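# Slide the folded letter fully into the envelope

## Task

Insert the letter, keeping its existing fold, completely inside the envelope. When finished, the letter and the envelope pocket must be free of wrinkles and the envelope must lie flat on the table. Creasing or squeezing the letter flat anywhere new, even for a moment, is a failure. Release everything and pull the grippers away at the end; the result only counts if it stays in place without the robot holding it.

## Robot and tools

Robot: two six-joint arms named left_arm and right_arm, each with a two-finger parallel gripper and a wrist camera. The names are labels only, not image sides. left_arm sits on the +y side (base near y = +0.270 m), right_arm on the -y side (base near y = -0.269 m).

Scene frame: origin at table-top height, between the arms, roughly 5 to 10 cm behind the near table edge. +x points out over the table, +y toward left_arm, +z up. Positions are in metres.

Gripper frame: the fingers point along the gripper's +z, and they open and close along its y axis. The reported end_effector_position is the point between the finger pads, about 1 cm short of the tips.

The 14-number row, used by both motion tools, holds all numbers in [-1, 1]. The first 7 are for left_arm: dx, dy, dz, rx, ry, rz, opening. The next 7 are the same for right_arm. Always give all 14, even if one arm stays still (zeros hold it). dx..rz are an offset, not a pose: a change from the gripper's measured pose, expressed in that gripper's own axes. 1.0 of translation means 0.6 m and 1.0 of rotation means 180 degrees. rx, ry, rz form one rotation vector. Opening is absolute: +1 is fully open (0.093 m), -1 is closed. Optionally a row may carry 12 extra numbers from 0 to 1: joint stiffness scales, left_arm's 6 joints then right_arm's 6, in Joint positions order. They persist until changed.

execute_actions(actions): a list of actions, run in sequence. Each action is a table of up to 15 rows, one row per 1/30 s control step; a short table repeats its final row to fill 15 steps. Every row in an action is an offset from the pose measured at that action's start, not from the row before. For the first action in a call, that start is the latest pose a result reported. An empty list just returns state and images.

move(target, speed, blocking): drives each gripper in a straight line toward the pose given by target, a single 14-number row whose offsets count from the last reported pose. speed is the top path speed in m/s, 0.002 to 0.5 (default 0.25); rotation is capped at twice that in rad/s. The paths of both arms finish together and last 0.5 to 10 s; longer ones are cut off at 10 s. The opening is sent when the move begins. Moves ignore obstacles and the other arm, and the hand can lag, drift, or overshoot speed, especially near a straight arm. Faster contact means a harder hit, and aiming further past a contact presses harder. With blocking=false, you get a result after 0.5 s while the arm keeps going; other moves and actions are refused until a result shows the move ended (use wait or stop).

wait(seconds): 0 to 10 s; arms hold their last command and a running move continues. stop(): brakes the running move, which needs some distance; fingers keep moving. zoom_image(camera, region): closer view of one camera's latest image; region is [x0, y0, x1, y1] in pixels, at most 504 by 504. Cameras are cam_head_left, cam_head_right, cam_high, cam_low, cam_left_wrist and cam_right_wrist, all 504x504. read_manual(section) returns only licence text. finished_scene(scene) takes the current scene's integer number, ends it for good and reports success.

Control behaviour: each step, the commanded pose is clipped to within 70 mm and 16 degrees of the measured pose, and position wins over orientation if both are not reachable. After an action the arm settles at its last clipped pose, so large offsets need several actions. Joint friction can leave the hand up to about 31 mm off, and very small commands may not move it. Printed hand positions get less accurate at long reach.

Result lines: the state line gives each gripper's position and quat_wxyz in the scene frame. A Hand target line shows where the controller is now steering. grip_measured is the finger motor on the opening scale; pads meet near -0.94, and each mm of held width adds about 0.0208. It can be offset by up to 0.02 per gripper, and it keeps heading to the commanded value after contact. To keep a grip, keep sending the same closing number. Joint positions end with the finger opening in metres. A move: line reports how it ended (done, off_target, moving, held, fault) and limits (paced = pose clipped; held = steps blocked, after which the arm may surge). It also gives each gripper's distance from its target. A pose unreachable line means the clearance check changed or blocked that arm's command. MOTOR HOT appears from 75 °C; at 90 °C that arm stops for 10 s, and at 100 °C it goes limp and falls (OVER-TEMPERATURE FAULT). Holding loads, even while you think, heats motors.

Avoid: pinching or pressing the letter flat anywhere (it must not gain a new crease), crumpling the envelope pocket, lifting the envelope off the table, dropping things, fast impacts and hard pushes. Don't let the arms collide or press on each other. Watch the bar and plate under and behind the bases, up to about 3 cm above the table, since contact there is not reported. The robot keeps holding its last command while you think. Finish by opening the grippers and backing away so nothing depends on the robot.

Each tool is called after "Emit:" by a JSON object that holds its "name" and its "arguments".

## Session

I'll start by looking at the scene.

Emit:
{"name": "execute_actions", "arguments": {"actions": []}}

Scene clock: 0.00 s.
left_arm: end_effector_position=(+0.3587, +0.2480, +0.4030) grip_measured=+1.000 end_effector_quat_wxyz=(+0.717, +0.023, +0.695, -0.036) | right_arm: end_effector_position=(+0.3908, -0.2344, +0.3699) grip_measured=+0.996 end_effector_quat_wxyz=(+0.691, -0.037, +0.721, +0.035)
Joint positions: left_arm=[ 0.002  1.033  1.03  -0.007  0.012 -0.006  0.093] | right_arm=[ 0.004  1.041  1.033  0.016 -0.012 -0.009  0.093]
Joint velocities: left_arm=[ 0.007 -0.002  0.002 -0.022  0.022 -0.095  0.   ] | right_arm=[-0.007  0.002  0.017 -0.051 -0.037 -0.022 -0.001]
Hand target (left_arm): +0.359, +0.248, +0.403; +0.717, +0.023, +0.695, -0.036
Hand target (right_arm): +0.391, -0.234, +0.370; +0.691, -0.037, +0.721, +0.035
Joint stiffness scale: left_arm=[1. 1. 1. 1. 1. 1.] | right_arm=[1. 1. 1. 1. 1. 1.]

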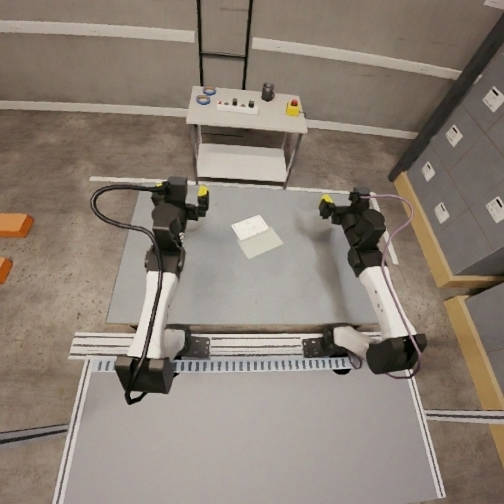

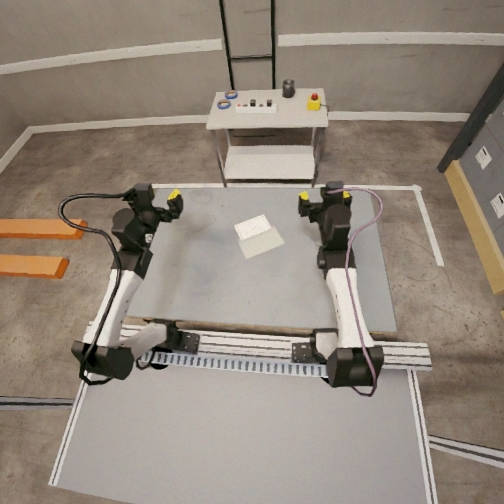

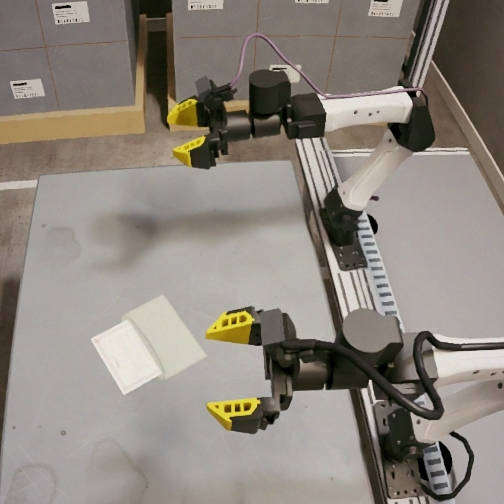

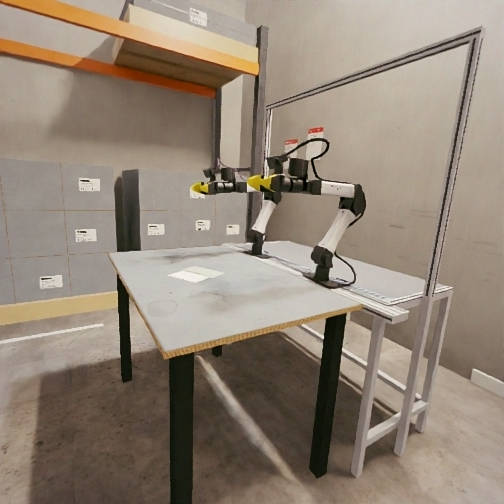

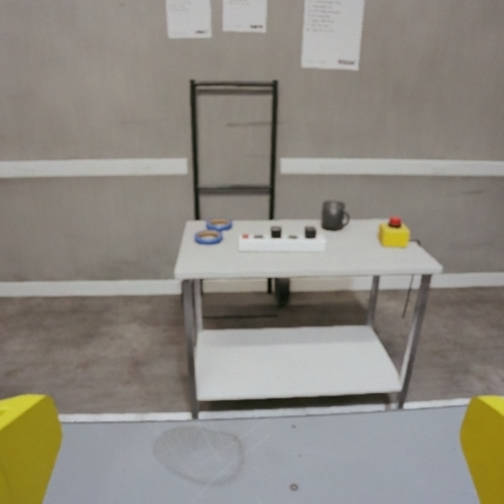

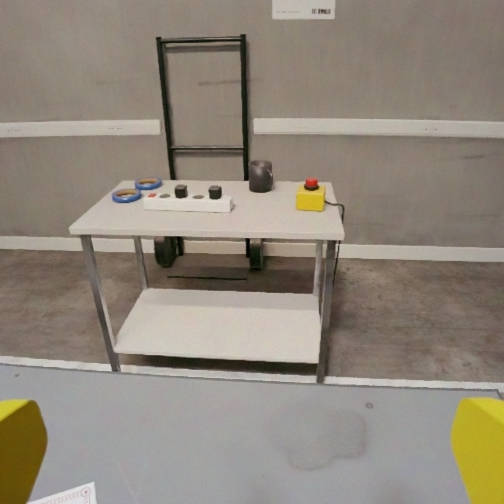

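Emit:
{"name": "zoom_image", "arguments": {"camera": "cam_high", "region": [70, 270, 230, 410]}}

Emit:
{"name": "zoom_image", "arguments": {"camera": "cam_head_left", "region": [215, 200, 300, 270]}}

Emit:
{"name": "zoom_image", "arguments": {"camera": "cam_low", "region": [150, 250, 240, 300]}}

Emit:
{"name": "zoom_image", "arguments": {"camera": "cam_head_right", "region": [215, 200, 300, 270]}}

Region (70, 270, 230, 410) of cam_high's 504x504 image, scaled by 3.150, with more detail than that image has; it fills the top 441 rows of this view, and the rest is white.

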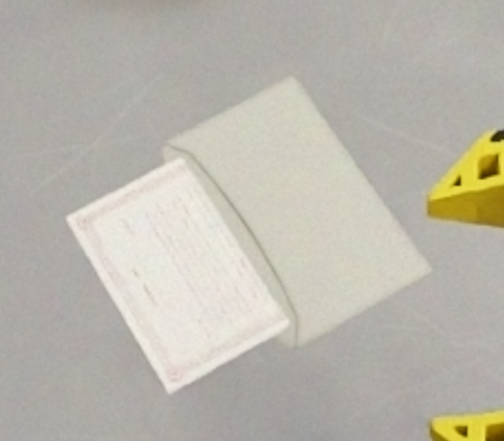

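Region (215, 200, 300, 270) of cam_head_left's 504x504 image, scaled by 5.929, with more detail than that image has; it fills the top 415 rows of this view, and the rest is white.

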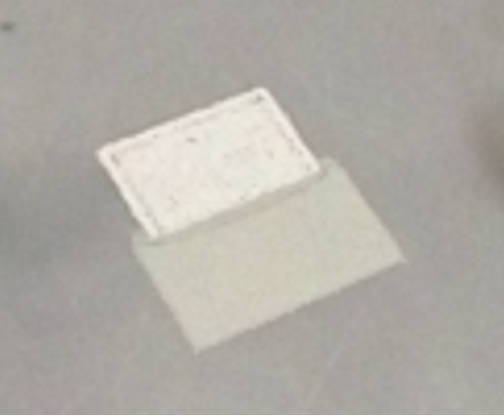

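Region (150, 250, 240, 300) of cam_low's 504x504 image, scaled by 5.600, with more detail than that image has.

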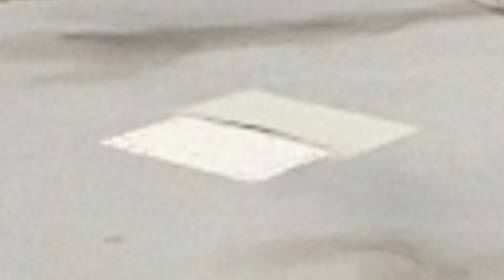

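Region (215, 200, 300, 270) of cam_head_right's 504x504 image, scaled by 5.929, with more detail than that image has; it fills the top 415 rows of this view, and the rest is white.

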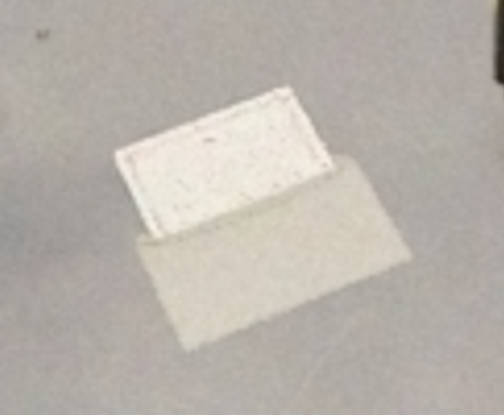

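Emit:
{"name": "move", "arguments": {"target": [0.512, -0.2815, 0.0638, 0.3026, 0.2402, 0.1252, 0.6, 0.4085, 0.3415, 0.1935, -0.1126, 0.2611, -0.0554, 0.4], "speed": 0.25}}

Scene clock: 123.03 s.
left_arm: end_effector_position=(+0.3913, +0.0814, +0.0999) grip_measured=+0.602 end_effector_quat_wxyz=(+0.325, +0.462, +0.802, -0.194) | right_arm: end_effector_position=(+0.4777, -0.0261, +0.1220) grip_measured=+0.402 end_effector_quat_wxyz=(+0.339, -0.222, +0.911, +0.081)
Joint positions: left_arm=[-0.184  1.789  1.167 -0.395  0.525  0.625  0.074] | right_arm=[ 0.398  1.934  1.589 -0.468  0.026 -0.014  0.065]
Joint velocities: left_arm=[-0.007  0.002  0.002 -0.051  0.022  0.051  0.001] | right_arm=[ 0.002  0.007  0.017 -0.007  0.051 -0.022  0.001]
Hand target (left_arm): +0.394, +0.074, +0.105; +0.328, +0.472, +0.794, -0.199
Hand target (right_arm): +0.475, -0.019, +0.121; +0.332, -0.224, +0.912, +0.089
Off the commanded pose (left_arm): 0.011 m, 2 deg.
Off the commanded pose (right_arm): 0.007 m, 1 deg.
Joint stiffness scale: left_arm=[1. 1. 1. 1. 1. 1.] | right_arm=[1. 1. 1. 1. 1. 1.]
move: off_target (left_arm)
camera_calibration (this result's frames):
cam_left_wrist: T_world_to_cam=[[-0.861468, -0.5078, -0.003527, 0.384783], [-0.475236, 0.808633, -0.346791, 0.198593], [0.178952, -0.297073, -0.937936, 0.128466], [0, 0, 0, 1]] pos_world=[0.402868, 0.0729681, 0.19072]
cam_right_wrist: T_world_to_cam=[[0.438555, -0.898521, 0.0181758, -0.232346], [-0.860285, -0.425571, -0.280713, 0.47535], [0.259962, 0.107472, -0.95962, 0.0792857], [0, 0, 0, 1]] pos_world=[0.490222, -0.0149933, 0.213744]

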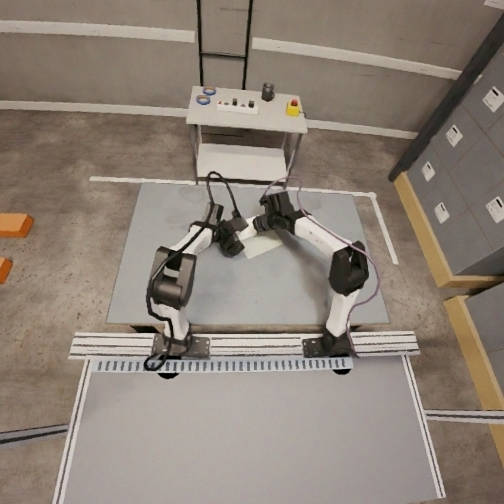

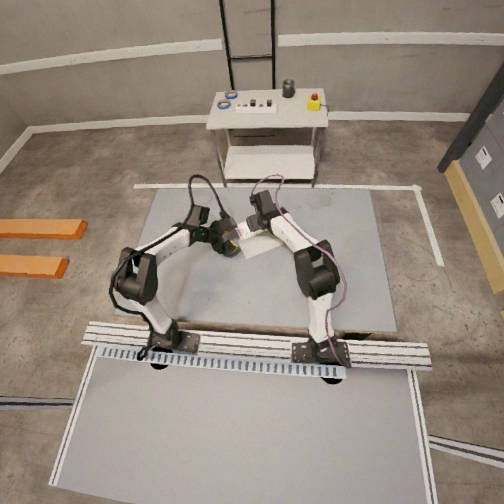

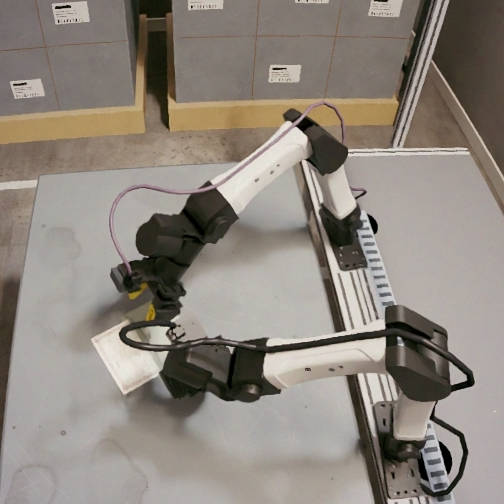

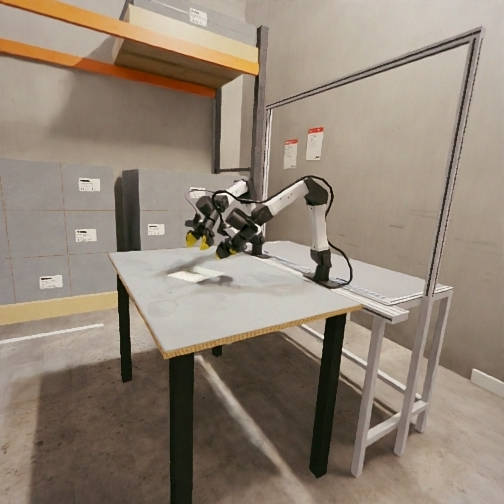

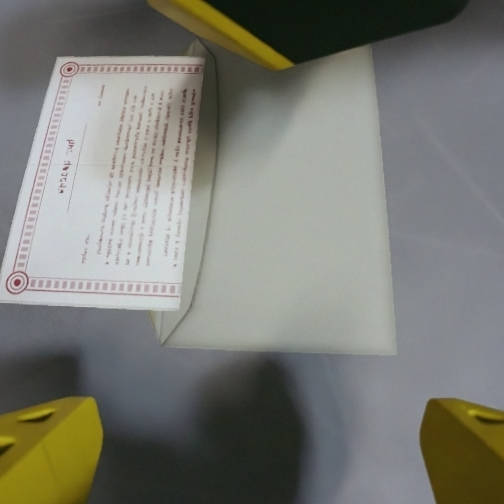

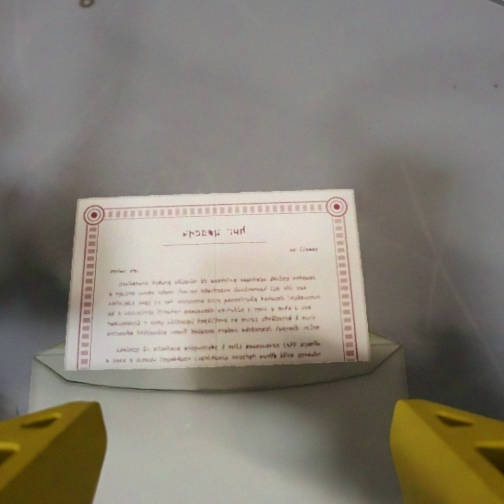

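Emit:
{"name": "zoom_image", "arguments": {"camera": "cam_left_wrist", "region": [120, 220, 280, 380]}}

Emit:
{"name": "zoom_image", "arguments": {"camera": "cam_right_wrist", "region": [20, 300, 420, 420]}}

Region (120, 220, 280, 380) of cam_left_wrist's 504x504 image, scaled by 3.150, with more detail than that image has.

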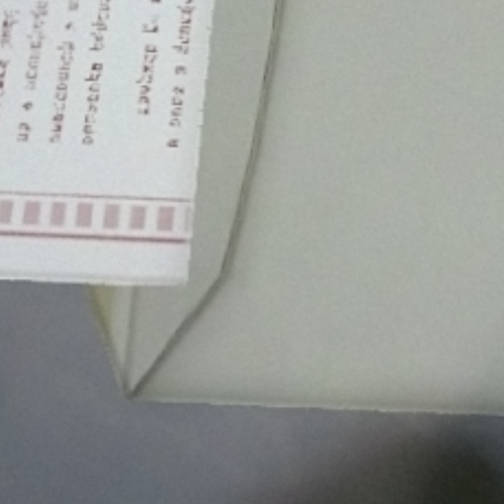

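Region (20, 300, 420, 420) of cam_right_wrist's 504x504 image, scaled by 1.260, with more detail than that image has; it fills the top 151 rows of this view, and the rest is white.

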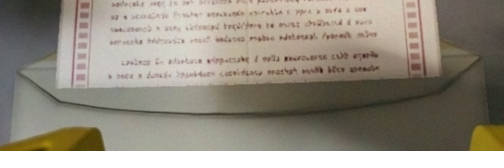

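Emit:
{"name": "move", "arguments": {"target": [0.0345, -0.0347, 0.1298, 0.0117, -0.028, 0.0119, 0.0, 0, 0, 0, 0, 0, 0, 0.4], "speed": 0.1}}

Scene clock: 176.13 s.
left_arm: end_effector_position=(+0.3983, +0.0429, +0.0361) grip_measured=+0.002 end_effector_quat_wxyz=(+0.356, +0.472, +0.777, -0.214) | right_arm: end_effector_position=(+0.4770, -0.0263, +0.1214) grip_measured=+0.402 end_effector_quat_wxyz=(+0.338, -0.222, +0.911, +0.081)
Joint positions: left_arm=[-0.257  1.958  1.036  0.005  0.544  0.56   0.045] | right_arm=[ 0.398  1.934  1.589 -0.472  0.025 -0.014  0.065]
Joint velocities: left_arm=[-0.007  0.002 -0.007 -0.007 -0.051  0.037 -0.   ] | right_arm=[ 0.002 -0.002 -0.007 -0.022 -0.007 -0.007  0.   ]
Hand target (left_arm): +0.394, +0.038, +0.030; +0.354, +0.475, +0.775, -0.222
Hand target (right_arm): +0.478, -0.026, +0.122; +0.339, -0.222, +0.911, +0.081
Off the commanded pose (left_arm): 0.011 m, 1 deg.
Off the commanded pose (right_arm): 0.001 m, 0 deg.
Joint stiffness scale: left_arm=[1. 1. 1. 1. 1. 1.] | right_arm=[1. 1. 1. 1. 1. 1.]
move: off_target (left_arm)
camera_calibration (this result's frames):
cam_left_wrist: T_world_to_cam=[[-0.880363, -0.474001, -0.0168768, 0.377629], [-0.423844, 0.80218, -0.42055, 0.193449], [0.212879, -0.363084, -0.907112, 0.0441891], [0, 0, 0, 1]] pos_world=[0.405036, 0.0398597, 0.127813]
cam_right_wrist: T_world_to_cam=[[0.439158, -0.898235, 0.0177089, -0.232435], [-0.861043, -0.426437, -0.277052, 0.474402], [0.256409, 0.106421, -0.960692, 0.0807039], [0, 0, 0, 1]] pos_world=[0.489863, -0.0150671, 0.213082]

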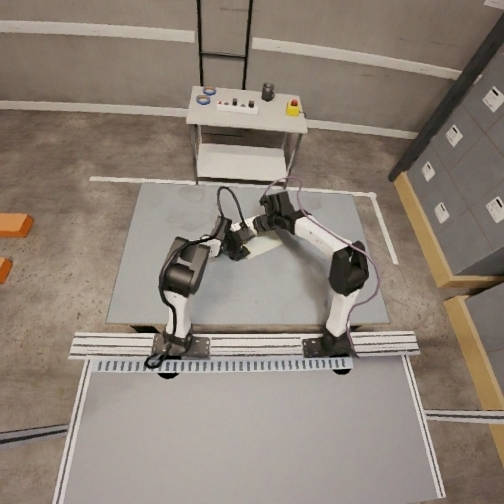

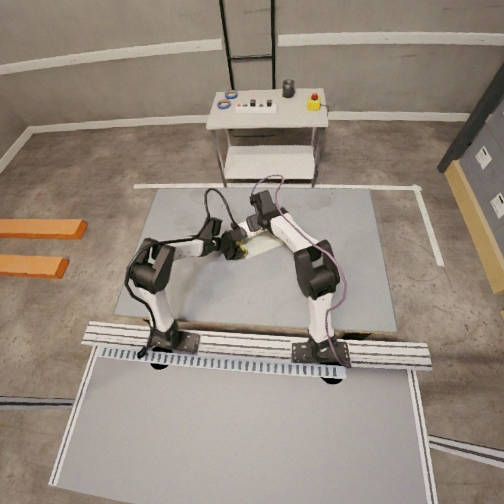

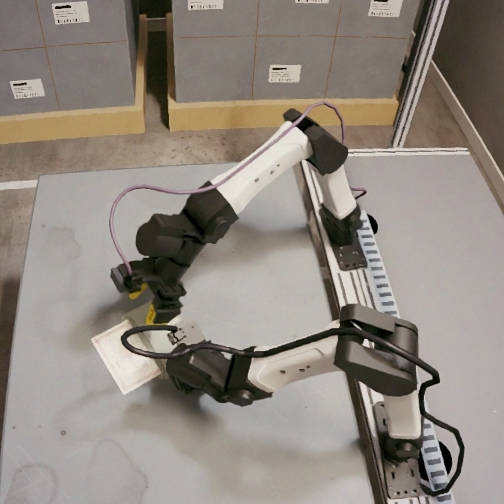

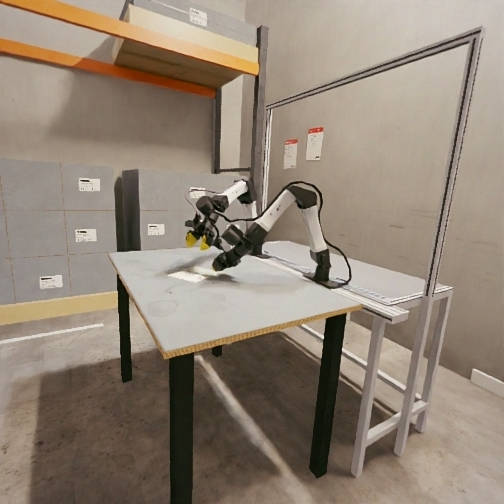

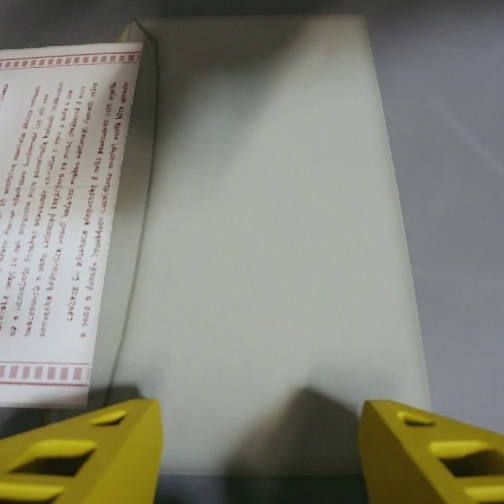

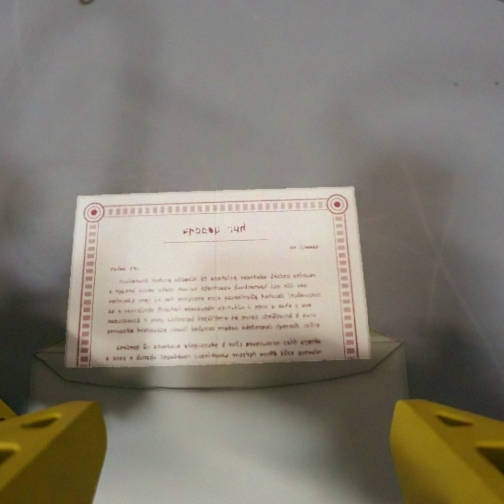

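Emit:
{"name": "move", "arguments": {"target": [0.038, -0.013, 0.037, 0, 0, 0, 0.0, 0.0025, 0.038, 0.1547, -0.0036, 0, -0.0042, 0.4], "speed": 0.06}}

Scene clock: 192.30 s.
left_arm: end_effector_position=(+0.3978, +0.0405, +0.0174) grip_measured=+0.002 end_effector_quat_wxyz=(+0.364, +0.472, +0.774, -0.214) | right_arm: end_effector_position=(+0.5173, +0.0125, +0.0496) grip_measured=+0.402 end_effector_quat_wxyz=(+0.332, -0.231, +0.911, +0.084)
Joint positions: left_arm=[-0.262  2.004  0.993  0.116  0.544  0.552  0.045] | right_arm=[ 0.422  2.213  1.737 -0.351  0.03  -0.009  0.065]
Joint velocities: left_arm=[-0.007 -0.007 -0.017 -0.007 -0.007 -0.007 -0.001] | right_arm=[-0.012  0.002  0.037 -0.037 -0.007 -0.037  0.001]
Hand target (left_arm): +0.393, +0.038, +0.005; +0.356, +0.473, +0.778, -0.214
Hand target (right_arm): +0.519, +0.020, +0.050; +0.337, -0.230, +0.909, +0.084
Off the commanded pose (left_arm): 0.014 m, 1 deg.
Off the commanded pose (right_arm): 0.009 m, 1 deg.
Joint stiffness scale: left_arm=[1. 1. 1. 1. 1. 1.] | right_arm=[1. 1. 1. 1. 1. 1.]
move: off_target (left_arm)
camera_calibration (this result's frames):
cam_left_wrist: T_world_to_cam=[[-0.879979, -0.474334, -0.0253912, 0.375753], [-0.417545, 0.797897, -0.43476, 0.185175], [0.226481, -0.371978, -0.900188, 0.0212362], [0, 0, 0, 1]] pos_world=[0.403163, 0.0383811, 0.109164]
cam_right_wrist: T_world_to_cam=[[0.455815, -0.889908, 0.0171846, -0.222773], [-0.855442, -0.443332, -0.267723, 0.502651], [0.245868, 0.107332, -0.963343, 0.00288704], [0, 0, 0, 1]] pos_world=[0.530822, 0.0242837, 0.141181]

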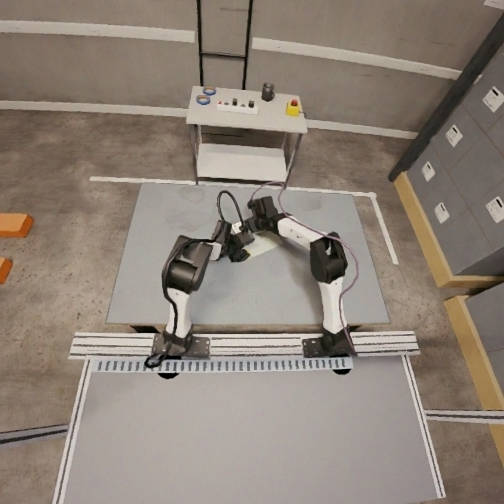

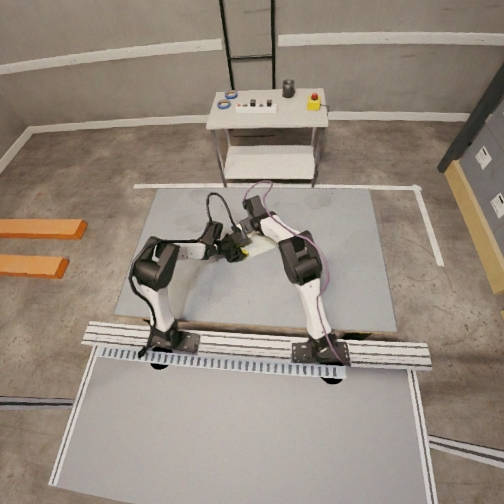

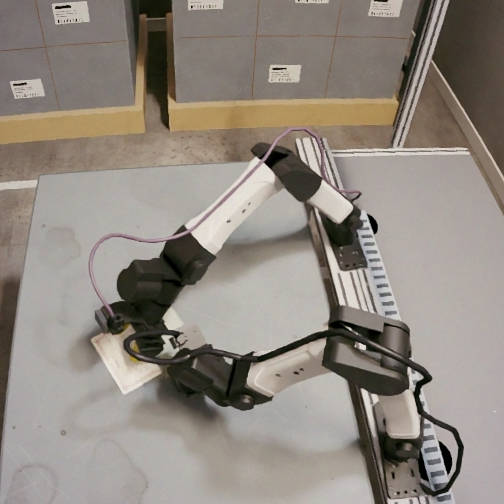

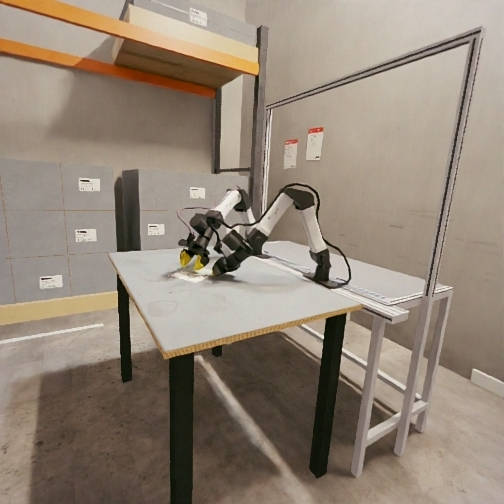

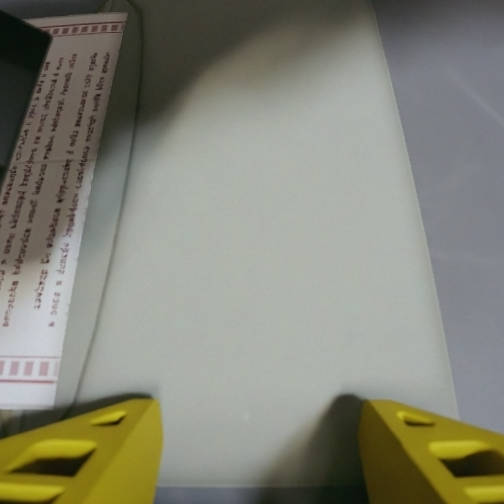

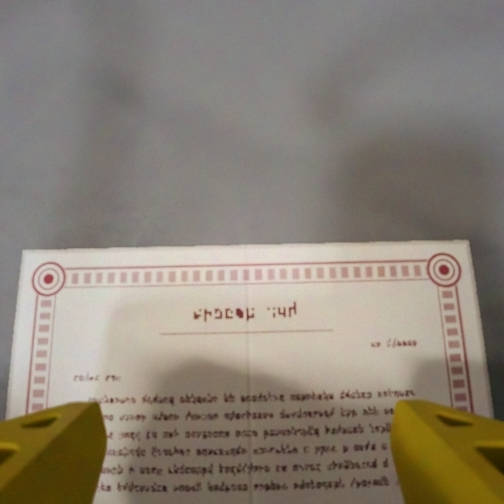

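Emit:
{"name": "move", "arguments": {"target": [0.0153, 0, 0.0129, 0, 0, 0, 0.0, 0.030, 0, 0.0358, 0, 0, 0, 0.4], "speed": 0.03}}

Scene clock: 211.10 s.
left_arm: end_effector_position=(+0.4003, +0.0394, +0.0173) grip_measured=+0.002 end_effector_quat_wxyz=(+0.370, +0.473, +0.771, -0.214) | right_arm: end_effector_position=(+0.5225, +0.0156, +0.0405) grip_measured=+0.402 end_effector_quat_wxyz=(+0.348, -0.229, +0.905, +0.088)
Joint positions: left_arm=[-0.262  2.012  0.993  0.137  0.546  0.552  0.045] | right_arm=[ 0.422  2.23   1.703 -0.266  0.03  -0.009  0.065]
Joint velocities: left_arm=[-0.012 -0.012  0.002 -0.051 -0.022 -0.022  0.   ] | right_arm=[-0.002 -0.017 -0.022 -0.051 -0.037 -0.007  0.   ]
Hand target (left_arm): +0.398, +0.041, +0.006; +0.364, +0.472, +0.774, -0.214
Hand target (right_arm): +0.517, +0.012, +0.022; +0.332, -0.231, +0.911, +0.084
Off the commanded pose (left_arm): 0.012 m, 1 deg.
Off the commanded pose (right_arm): 0.020 m, 2 deg.
Joint stiffness scale: left_arm=[1. 1. 1. 1. 1. 1.] | right_arm=[1. 1. 1. 1. 1. 1.]
move: off_target (left_arm, right_arm)
camera_calibration (this result's frames):
cam_left_wrist: T_world_to_cam=[[-0.880202, -0.473407, -0.03361, 0.377567], [-0.411053, 0.795834, -0.444616, 0.184733], [0.237232, -0.377537, -0.89509, 0.0159945], [0, 0, 0, 1]] pos_world=[0.404476, 0.0377644, 0.109142]
cam_right_wrist: T_world_to_cam=[[0.454198, -0.890753, 0.016214, -0.221322], [-0.847124, -0.437443, -0.301703, 0.502937], [0.275835, 0.123298, -0.953264, -0.0238335], [0, 0, 0, 1]] pos_world=[0.533148, 0.025802, 0.132606]

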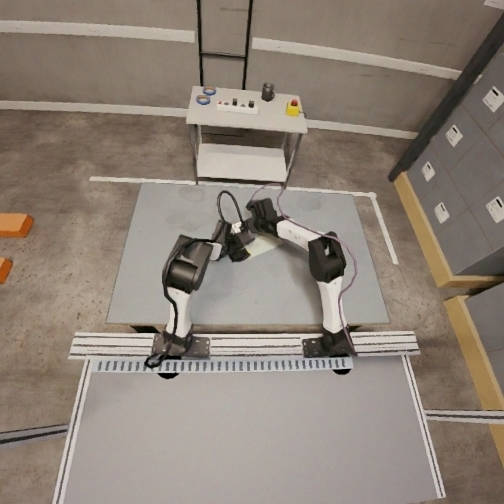

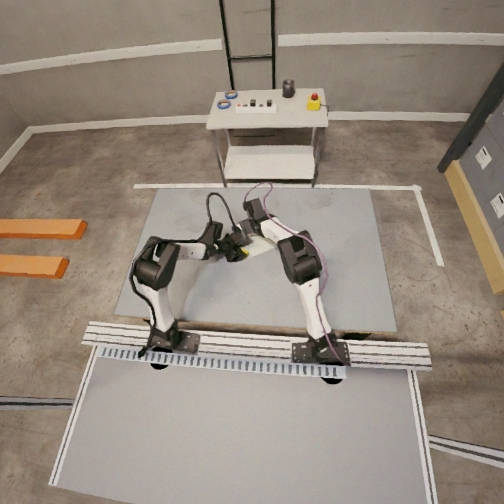

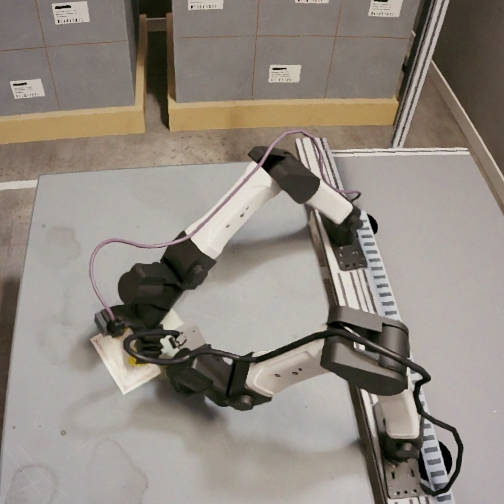

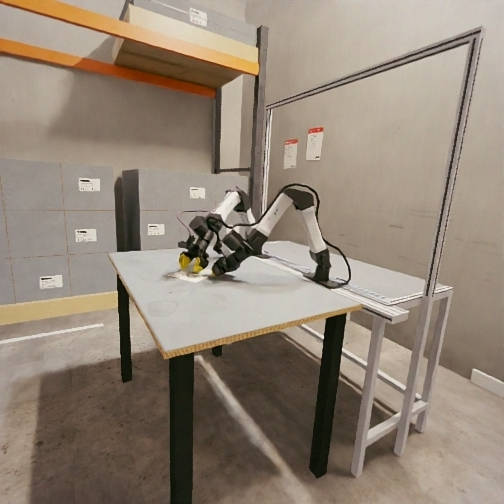

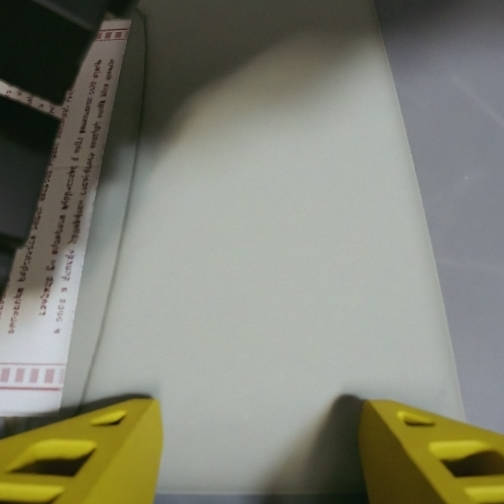

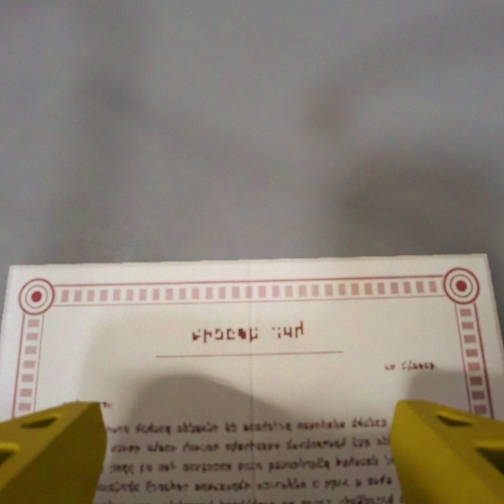

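Emit:
{"name": "move", "arguments": {"target": [0.0327, -0.0035, 0.0187, 0.004, 0.011, -0.005, 0.0, 0.0562, 0, -0.004, 0, 0.0444, 0, 0.4, 1, 1, 1, 1, 1, 1, 1, 1, 1, 0.3, 1, 1], "speed": 0.03}}

Scene clock: 248.90 s.
left_arm: end_effector_position=(+0.4010, +0.0378, +0.0161) grip_measured=+0.002 end_effector_quat_wxyz=(+0.373, +0.474, +0.768, -0.217) | right_arm: end_effector_position=(+0.5099, +0.0089, +0.0286) grip_measured=+0.402 end_effector_quat_wxyz=(+0.314, -0.233, +0.917, +0.079)
Joint positions: left_arm=[-0.262  2.021  0.993  0.152  0.555  0.552  0.045] | right_arm=[ 0.422  2.23   1.703 -0.342  0.03  -0.009  0.065]
Joint velocities: left_arm=[-0.012  0.002 -0.017 -0.007 -0.037 -0.022 -0.   ] | right_arm=[-0.012 -0.007  0.007 -0.066 -0.022 -0.007 -0.001]
Hand target (left_arm): +0.397, +0.042, -0.004; +0.352, +0.473, +0.779, -0.213
Hand target (right_arm): +0.499, +0.003, +0.020; +0.285, -0.234, +0.927, +0.072
Off the commanded pose (left_arm): 0.022 m, 3 deg.
Off the commanded pose (right_arm): 0.015 m, 4 deg.
Joint stiffness scale: left_arm=[1. 1. 1. 1. 1. 1.] | right_arm=[1.  1.  1.  0.3 1.  1. ]
move: off_target (left_arm, right_arm)
camera_calibration (this result's frames):
cam_left_wrist: T_world_to_cam=[[-0.882728, -0.468712, -0.0331743, 0.378246], [-0.404911, 0.794592, -0.452406, 0.183399], [0.238408, -0.385919, -0.891195, 0.0139551], [0, 0, 0, 1]] pos_world=[0.404822, 0.0369467, 0.107955]
cam_right_wrist: T_world_to_cam=[[0.457263, -0.889131, 0.0188712, -0.22297], [-0.863924, -0.449135, -0.227846, 0.492318], [0.211061, 0.0878822, -0.973514, 0.00302315], [0, 0, 0, 1]] pos_world=[0.526643, 0.0226019, 0.119324]

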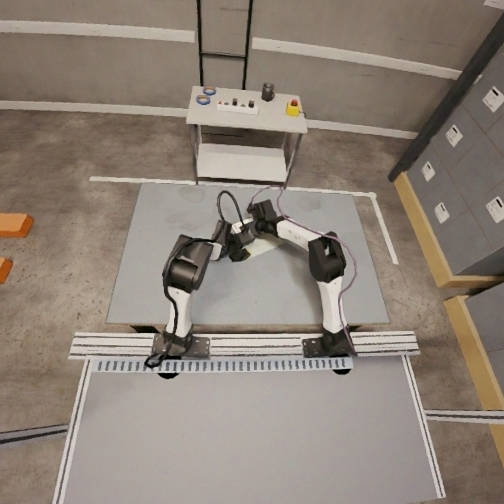

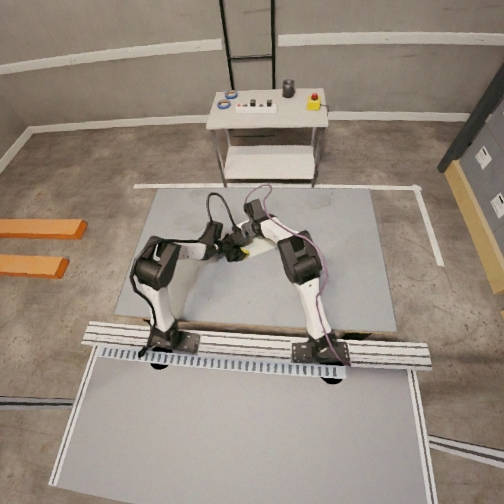

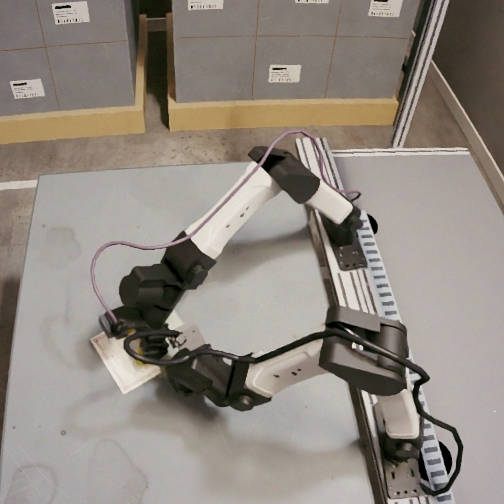

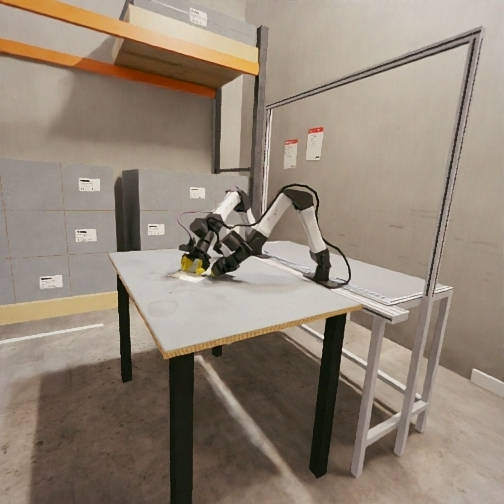

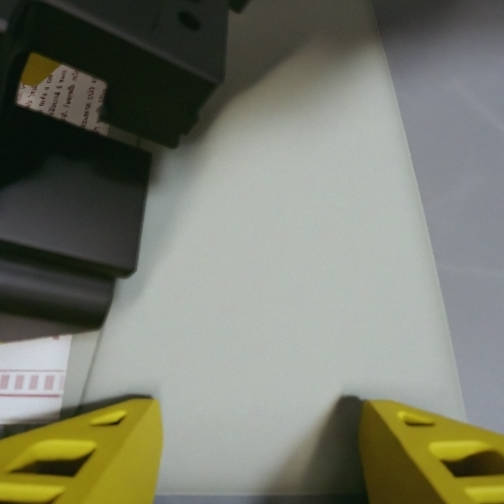

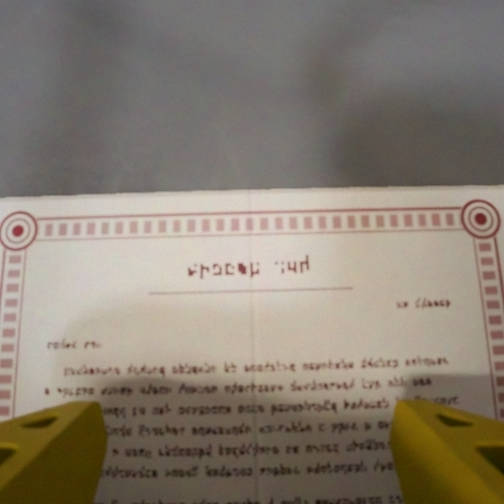

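Emit:
{"name": "execute_actions", "arguments": {"actions": [[[0.030,-0.0035,0.012,0.0026,0.014,-0.0058,0.0, 0.0298,0,-0.0018,0,0.0227,0,0.4],[0.030,-0.0035,0.012,0.0026,0.014,-0.0058,0.0, 0.0337,0,-0.0029,0,0.025,0,0.4],[0.030,-0.0035,0.012,0.0026,0.014,-0.0058,0.0, 0.0377,0,-0.0039,0,0.0272,0,0.4],[0.030,-0.0035,0.012,0.0026,0.014,-0.0058,0.0, 0.0417,0,-0.005,0,0.0295,0,0.4],[0.030,-0.0035,0.012,0.0026,0.014,-0.0058,0.0, 0.0456,0,-0.0061,0,0.0318,0,0.4],[0.030,-0.0035,0.012,0.0026,0.014,-0.0058,0.0, 0.0467,0,-0.0069,0,0.0318,0,0.4],[0.030,-0.0035,0.012,0.0026,0.014,-0.0058,0.0, 0.0477,0,-0.0077,0,0.0318,0,0.4],[0.030,-0.0035,0.012,0.0026,0.014,-0.0058,0.0, 0.0488,0,-0.0086,0,0.0318,0,0.4],[0.030,-0.0035,0.012,0.0026,0.014,-0.0058,0.0, 0.0498,0,-0.0094,0,0.0318,0,0.4],[0.030,-0.0035,0.012,0.0026,0.014,-0.0058,0.0, 0.0509,0,-0.0102,0,0.0318,0,0.4],[0.030,-0.0035,0.012,0.0026,0.014,-0.0058,0.0, 0.0519,0,-0.011,0,0.0318,0,0.4],[0.030,-0.0035,0.012,0.0026,0.014,-0.0058,0.0, 0.053,0,-0.0118,0,0.0318,0,0.4],[0.030,-0.0035,0.012,0.0026,0.014,-0.0058,0.0, 0.054,0,-0.0126,0,0.0318,0,0.4],[0.030,-0.0035,0.012,0.0026,0.014,-0.0058,0.0, 0.0551,0,-0.0135,0,0.0318,0,0.4],[0.030,-0.0035,0.012,0.0026,0.014,-0.0058,0.0, 0.0561,0,-0.0143,0,0.0318,0,0.4]]]}}

Emit:
{"name": "wait", "arguments": {"seconds": 0.5}}

Scene clock: 290.33 s.
left_arm: end_effector_position=(+0.4010, +0.0378, +0.0161) grip_measured=+0.002 end_effector_quat_wxyz=(+0.373, +0.474, +0.768, -0.217) | right_arm: end_effector_position=(+0.4987, +0.0029, +0.0223) grip_measured=+0.402 end_effector_quat_wxyz=(+0.296, -0.235, +0.923, +0.074)
Joint positions: left_arm=[-0.262  2.021  0.993  0.152  0.555  0.552  0.045] | right_arm=[ 0.422  2.21   1.666 -0.362  0.03  -0.009  0.065]
Joint velocities: left_arm=[-0.002 -0.007 -0.022 -0.037 -0.007 -0.037 -0.001] | right_arm=[-0.002 -0.085 -0.168 -0.037 -0.022 -0.007 -0.001]
Hand target (left_arm): +0.396, +0.042, -0.002; +0.352, +0.473, +0.779, -0.213
Hand target (right_arm): +0.482, -0.006, +0.015; +0.267, -0.236, +0.932, +0.067
Off the commanded pose (left_arm): 0.020 m, 3 deg.
Off the commanded pose (right_arm): 0.021 m, 4 deg.
Joint stiffness scale: left_arm=[1. 1. 1. 1. 1. 1.] | right_arm=[1.  1.  1.  0.3 1.  1. ]
camera_calibration (this result's frames):
cam_left_wrist: T_world_to_cam=[[-0.882728, -0.468712, -0.0331743, 0.378246], [-0.404911, 0.794592, -0.452406, 0.183399], [0.238408, -0.385919, -0.891195, 0.0139551], [0, 0, 0, 1]] pos_world=[0.404822, 0.0369467, 0.107955]
cam_right_wrist: T_world_to_cam=[[0.458818, -0.888304, 0.0200686, -0.223905], [-0.870301, -0.453842, -0.191322, 0.480844], [0.17906, 0.0703164, -0.981322, 0.0160359], [0, 0, 0, 1]] pos_world=[0.518339, 0.018204, 0.112226]

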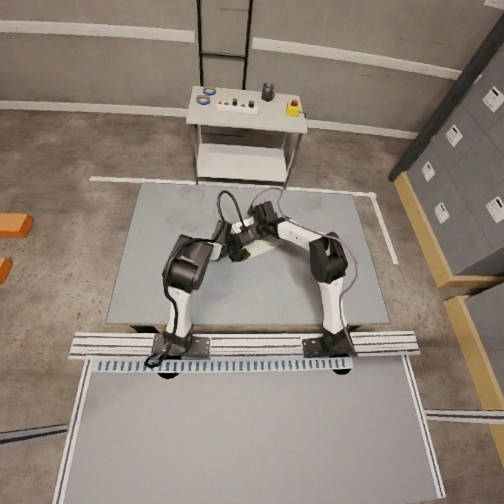

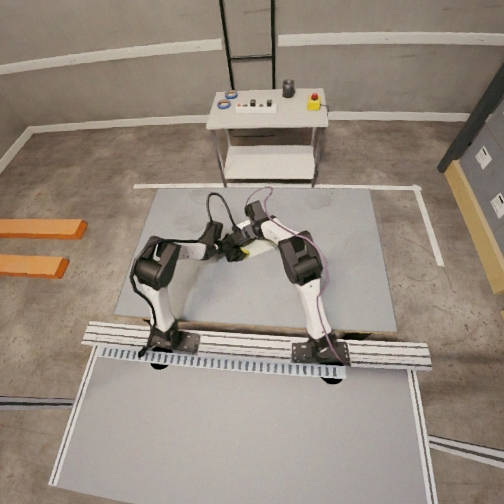

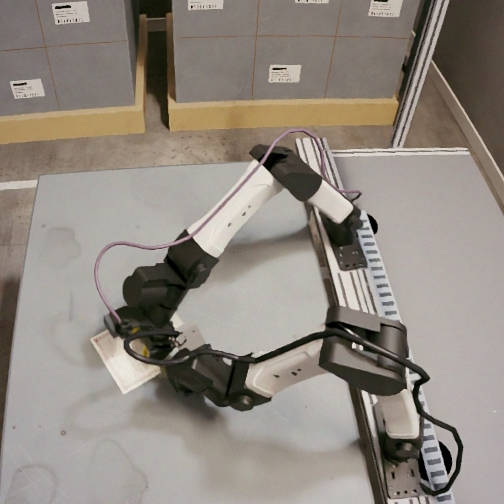

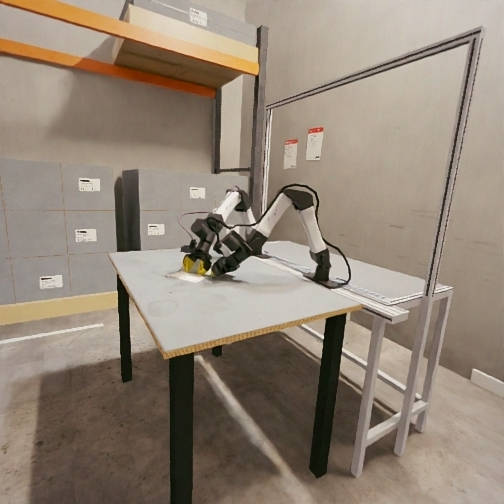

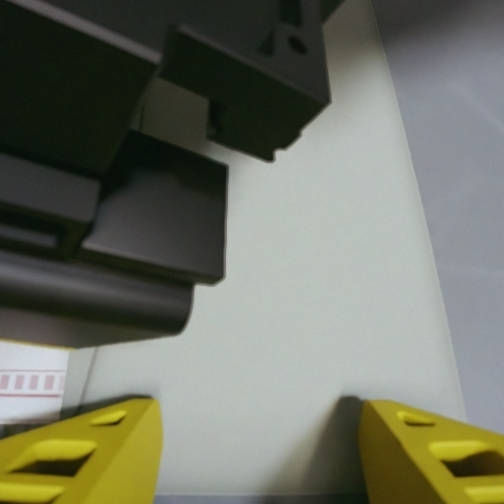

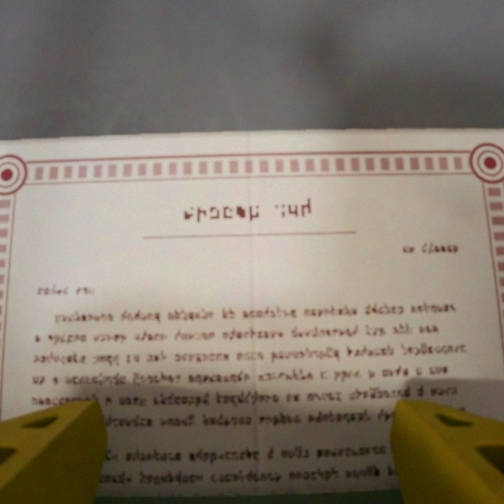

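Scene clock: 290.83 s.
left_arm: end_effector_position=(+0.4010, +0.0378, +0.0161) grip_measured=+0.002 end_effector_quat_wxyz=(+0.373, +0.474, +0.768, -0.217) | right_arm: end_effector_position=(+0.4964, +0.0016, +0.0216) grip_measured=+0.402 end_effector_quat_wxyz=(+0.294, -0.235, +0.924, +0.074)
Joint positions: left_arm=[-0.262  2.021  0.993  0.152  0.555  0.552  0.045] | right_arm=[ 0.422  2.205  1.657 -0.365  0.03  -0.009  0.065]
Joint velocities: left_arm=[ 0.002  0.017 -0.007 -0.095  0.007 -0.051  0.001] | right_arm=[-0.002 -0.017  0.017  0.066 -0.007  0.007 -0.001]
Hand target (left_arm): +0.396, +0.042, -0.002; +0.352, +0.473, +0.779, -0.213
Hand target (right_arm): +0.482, -0.006, +0.015; +0.267, -0.236, +0.932, +0.067
Off the commanded pose (left_arm): 0.020 m, 3 deg.
Off the commanded pose (right_arm): 0.018 m, 3 deg.
Joint stiffness scale: left_arm=[1. 1. 1. 1. 1. 1.] | right_arm=[1.  1.  1.  0.3 1.  1. ]
wait: 0.50 s; at rest by 0.20 s
camera_calibration (this result's frames):
cam_left_wrist: T_world_to_cam=[[-0.882728, -0.468712, -0.0331743, 0.378246], [-0.404911, 0.794592, -0.452406, 0.183399], [0.238408, -0.385919, -0.891195, 0.0139551], [0, 0, 0, 1]] pos_world=[0.404822, 0.0369467, 0.107955]
cam_right_wrist: T_world_to_cam=[[0.459075, -0.888166, 0.0202578, -0.224084], [-0.871228, -0.454548, -0.185333, 0.478526], [0.173814, 0.0674324, -0.982467, 0.018478], [0, 0, 0, 1]] pos_world=[0.516564, 0.0172432, 0.11138]

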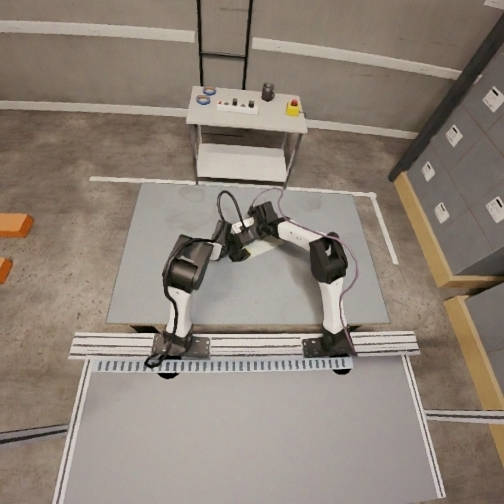

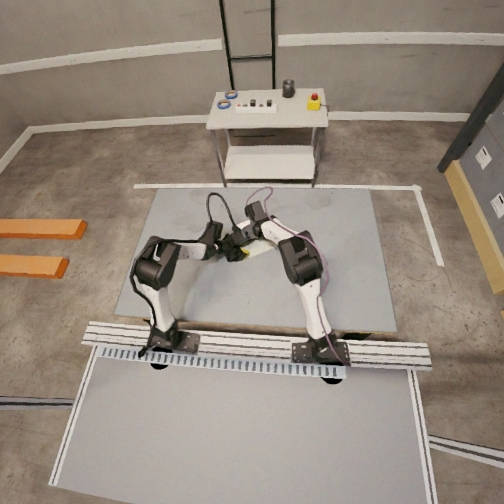

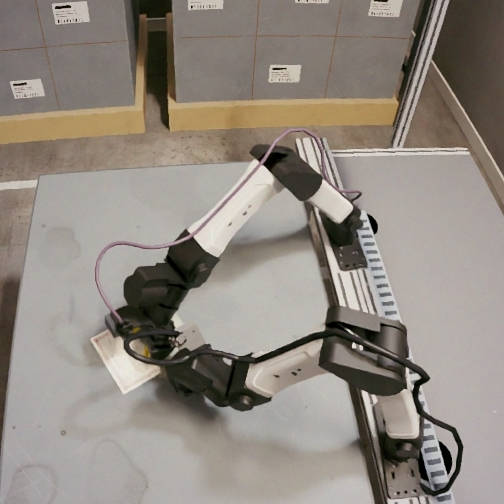

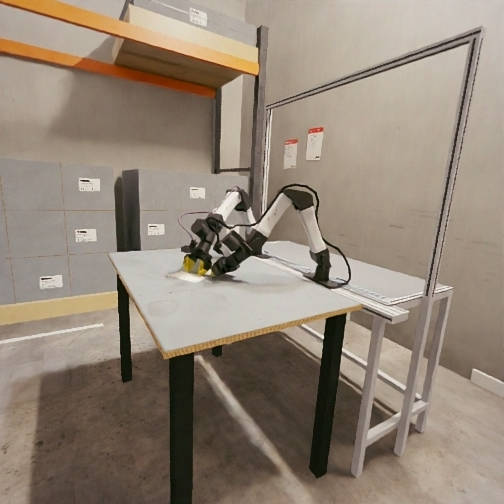

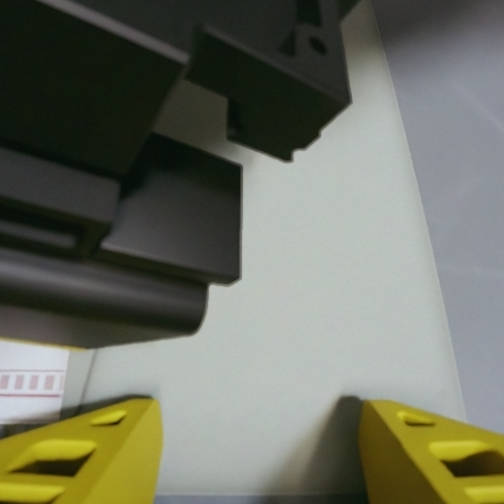

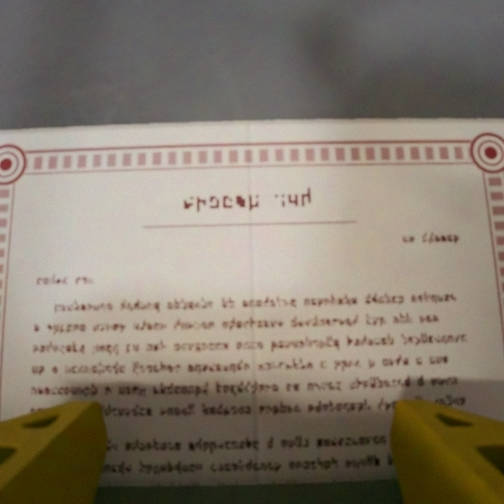

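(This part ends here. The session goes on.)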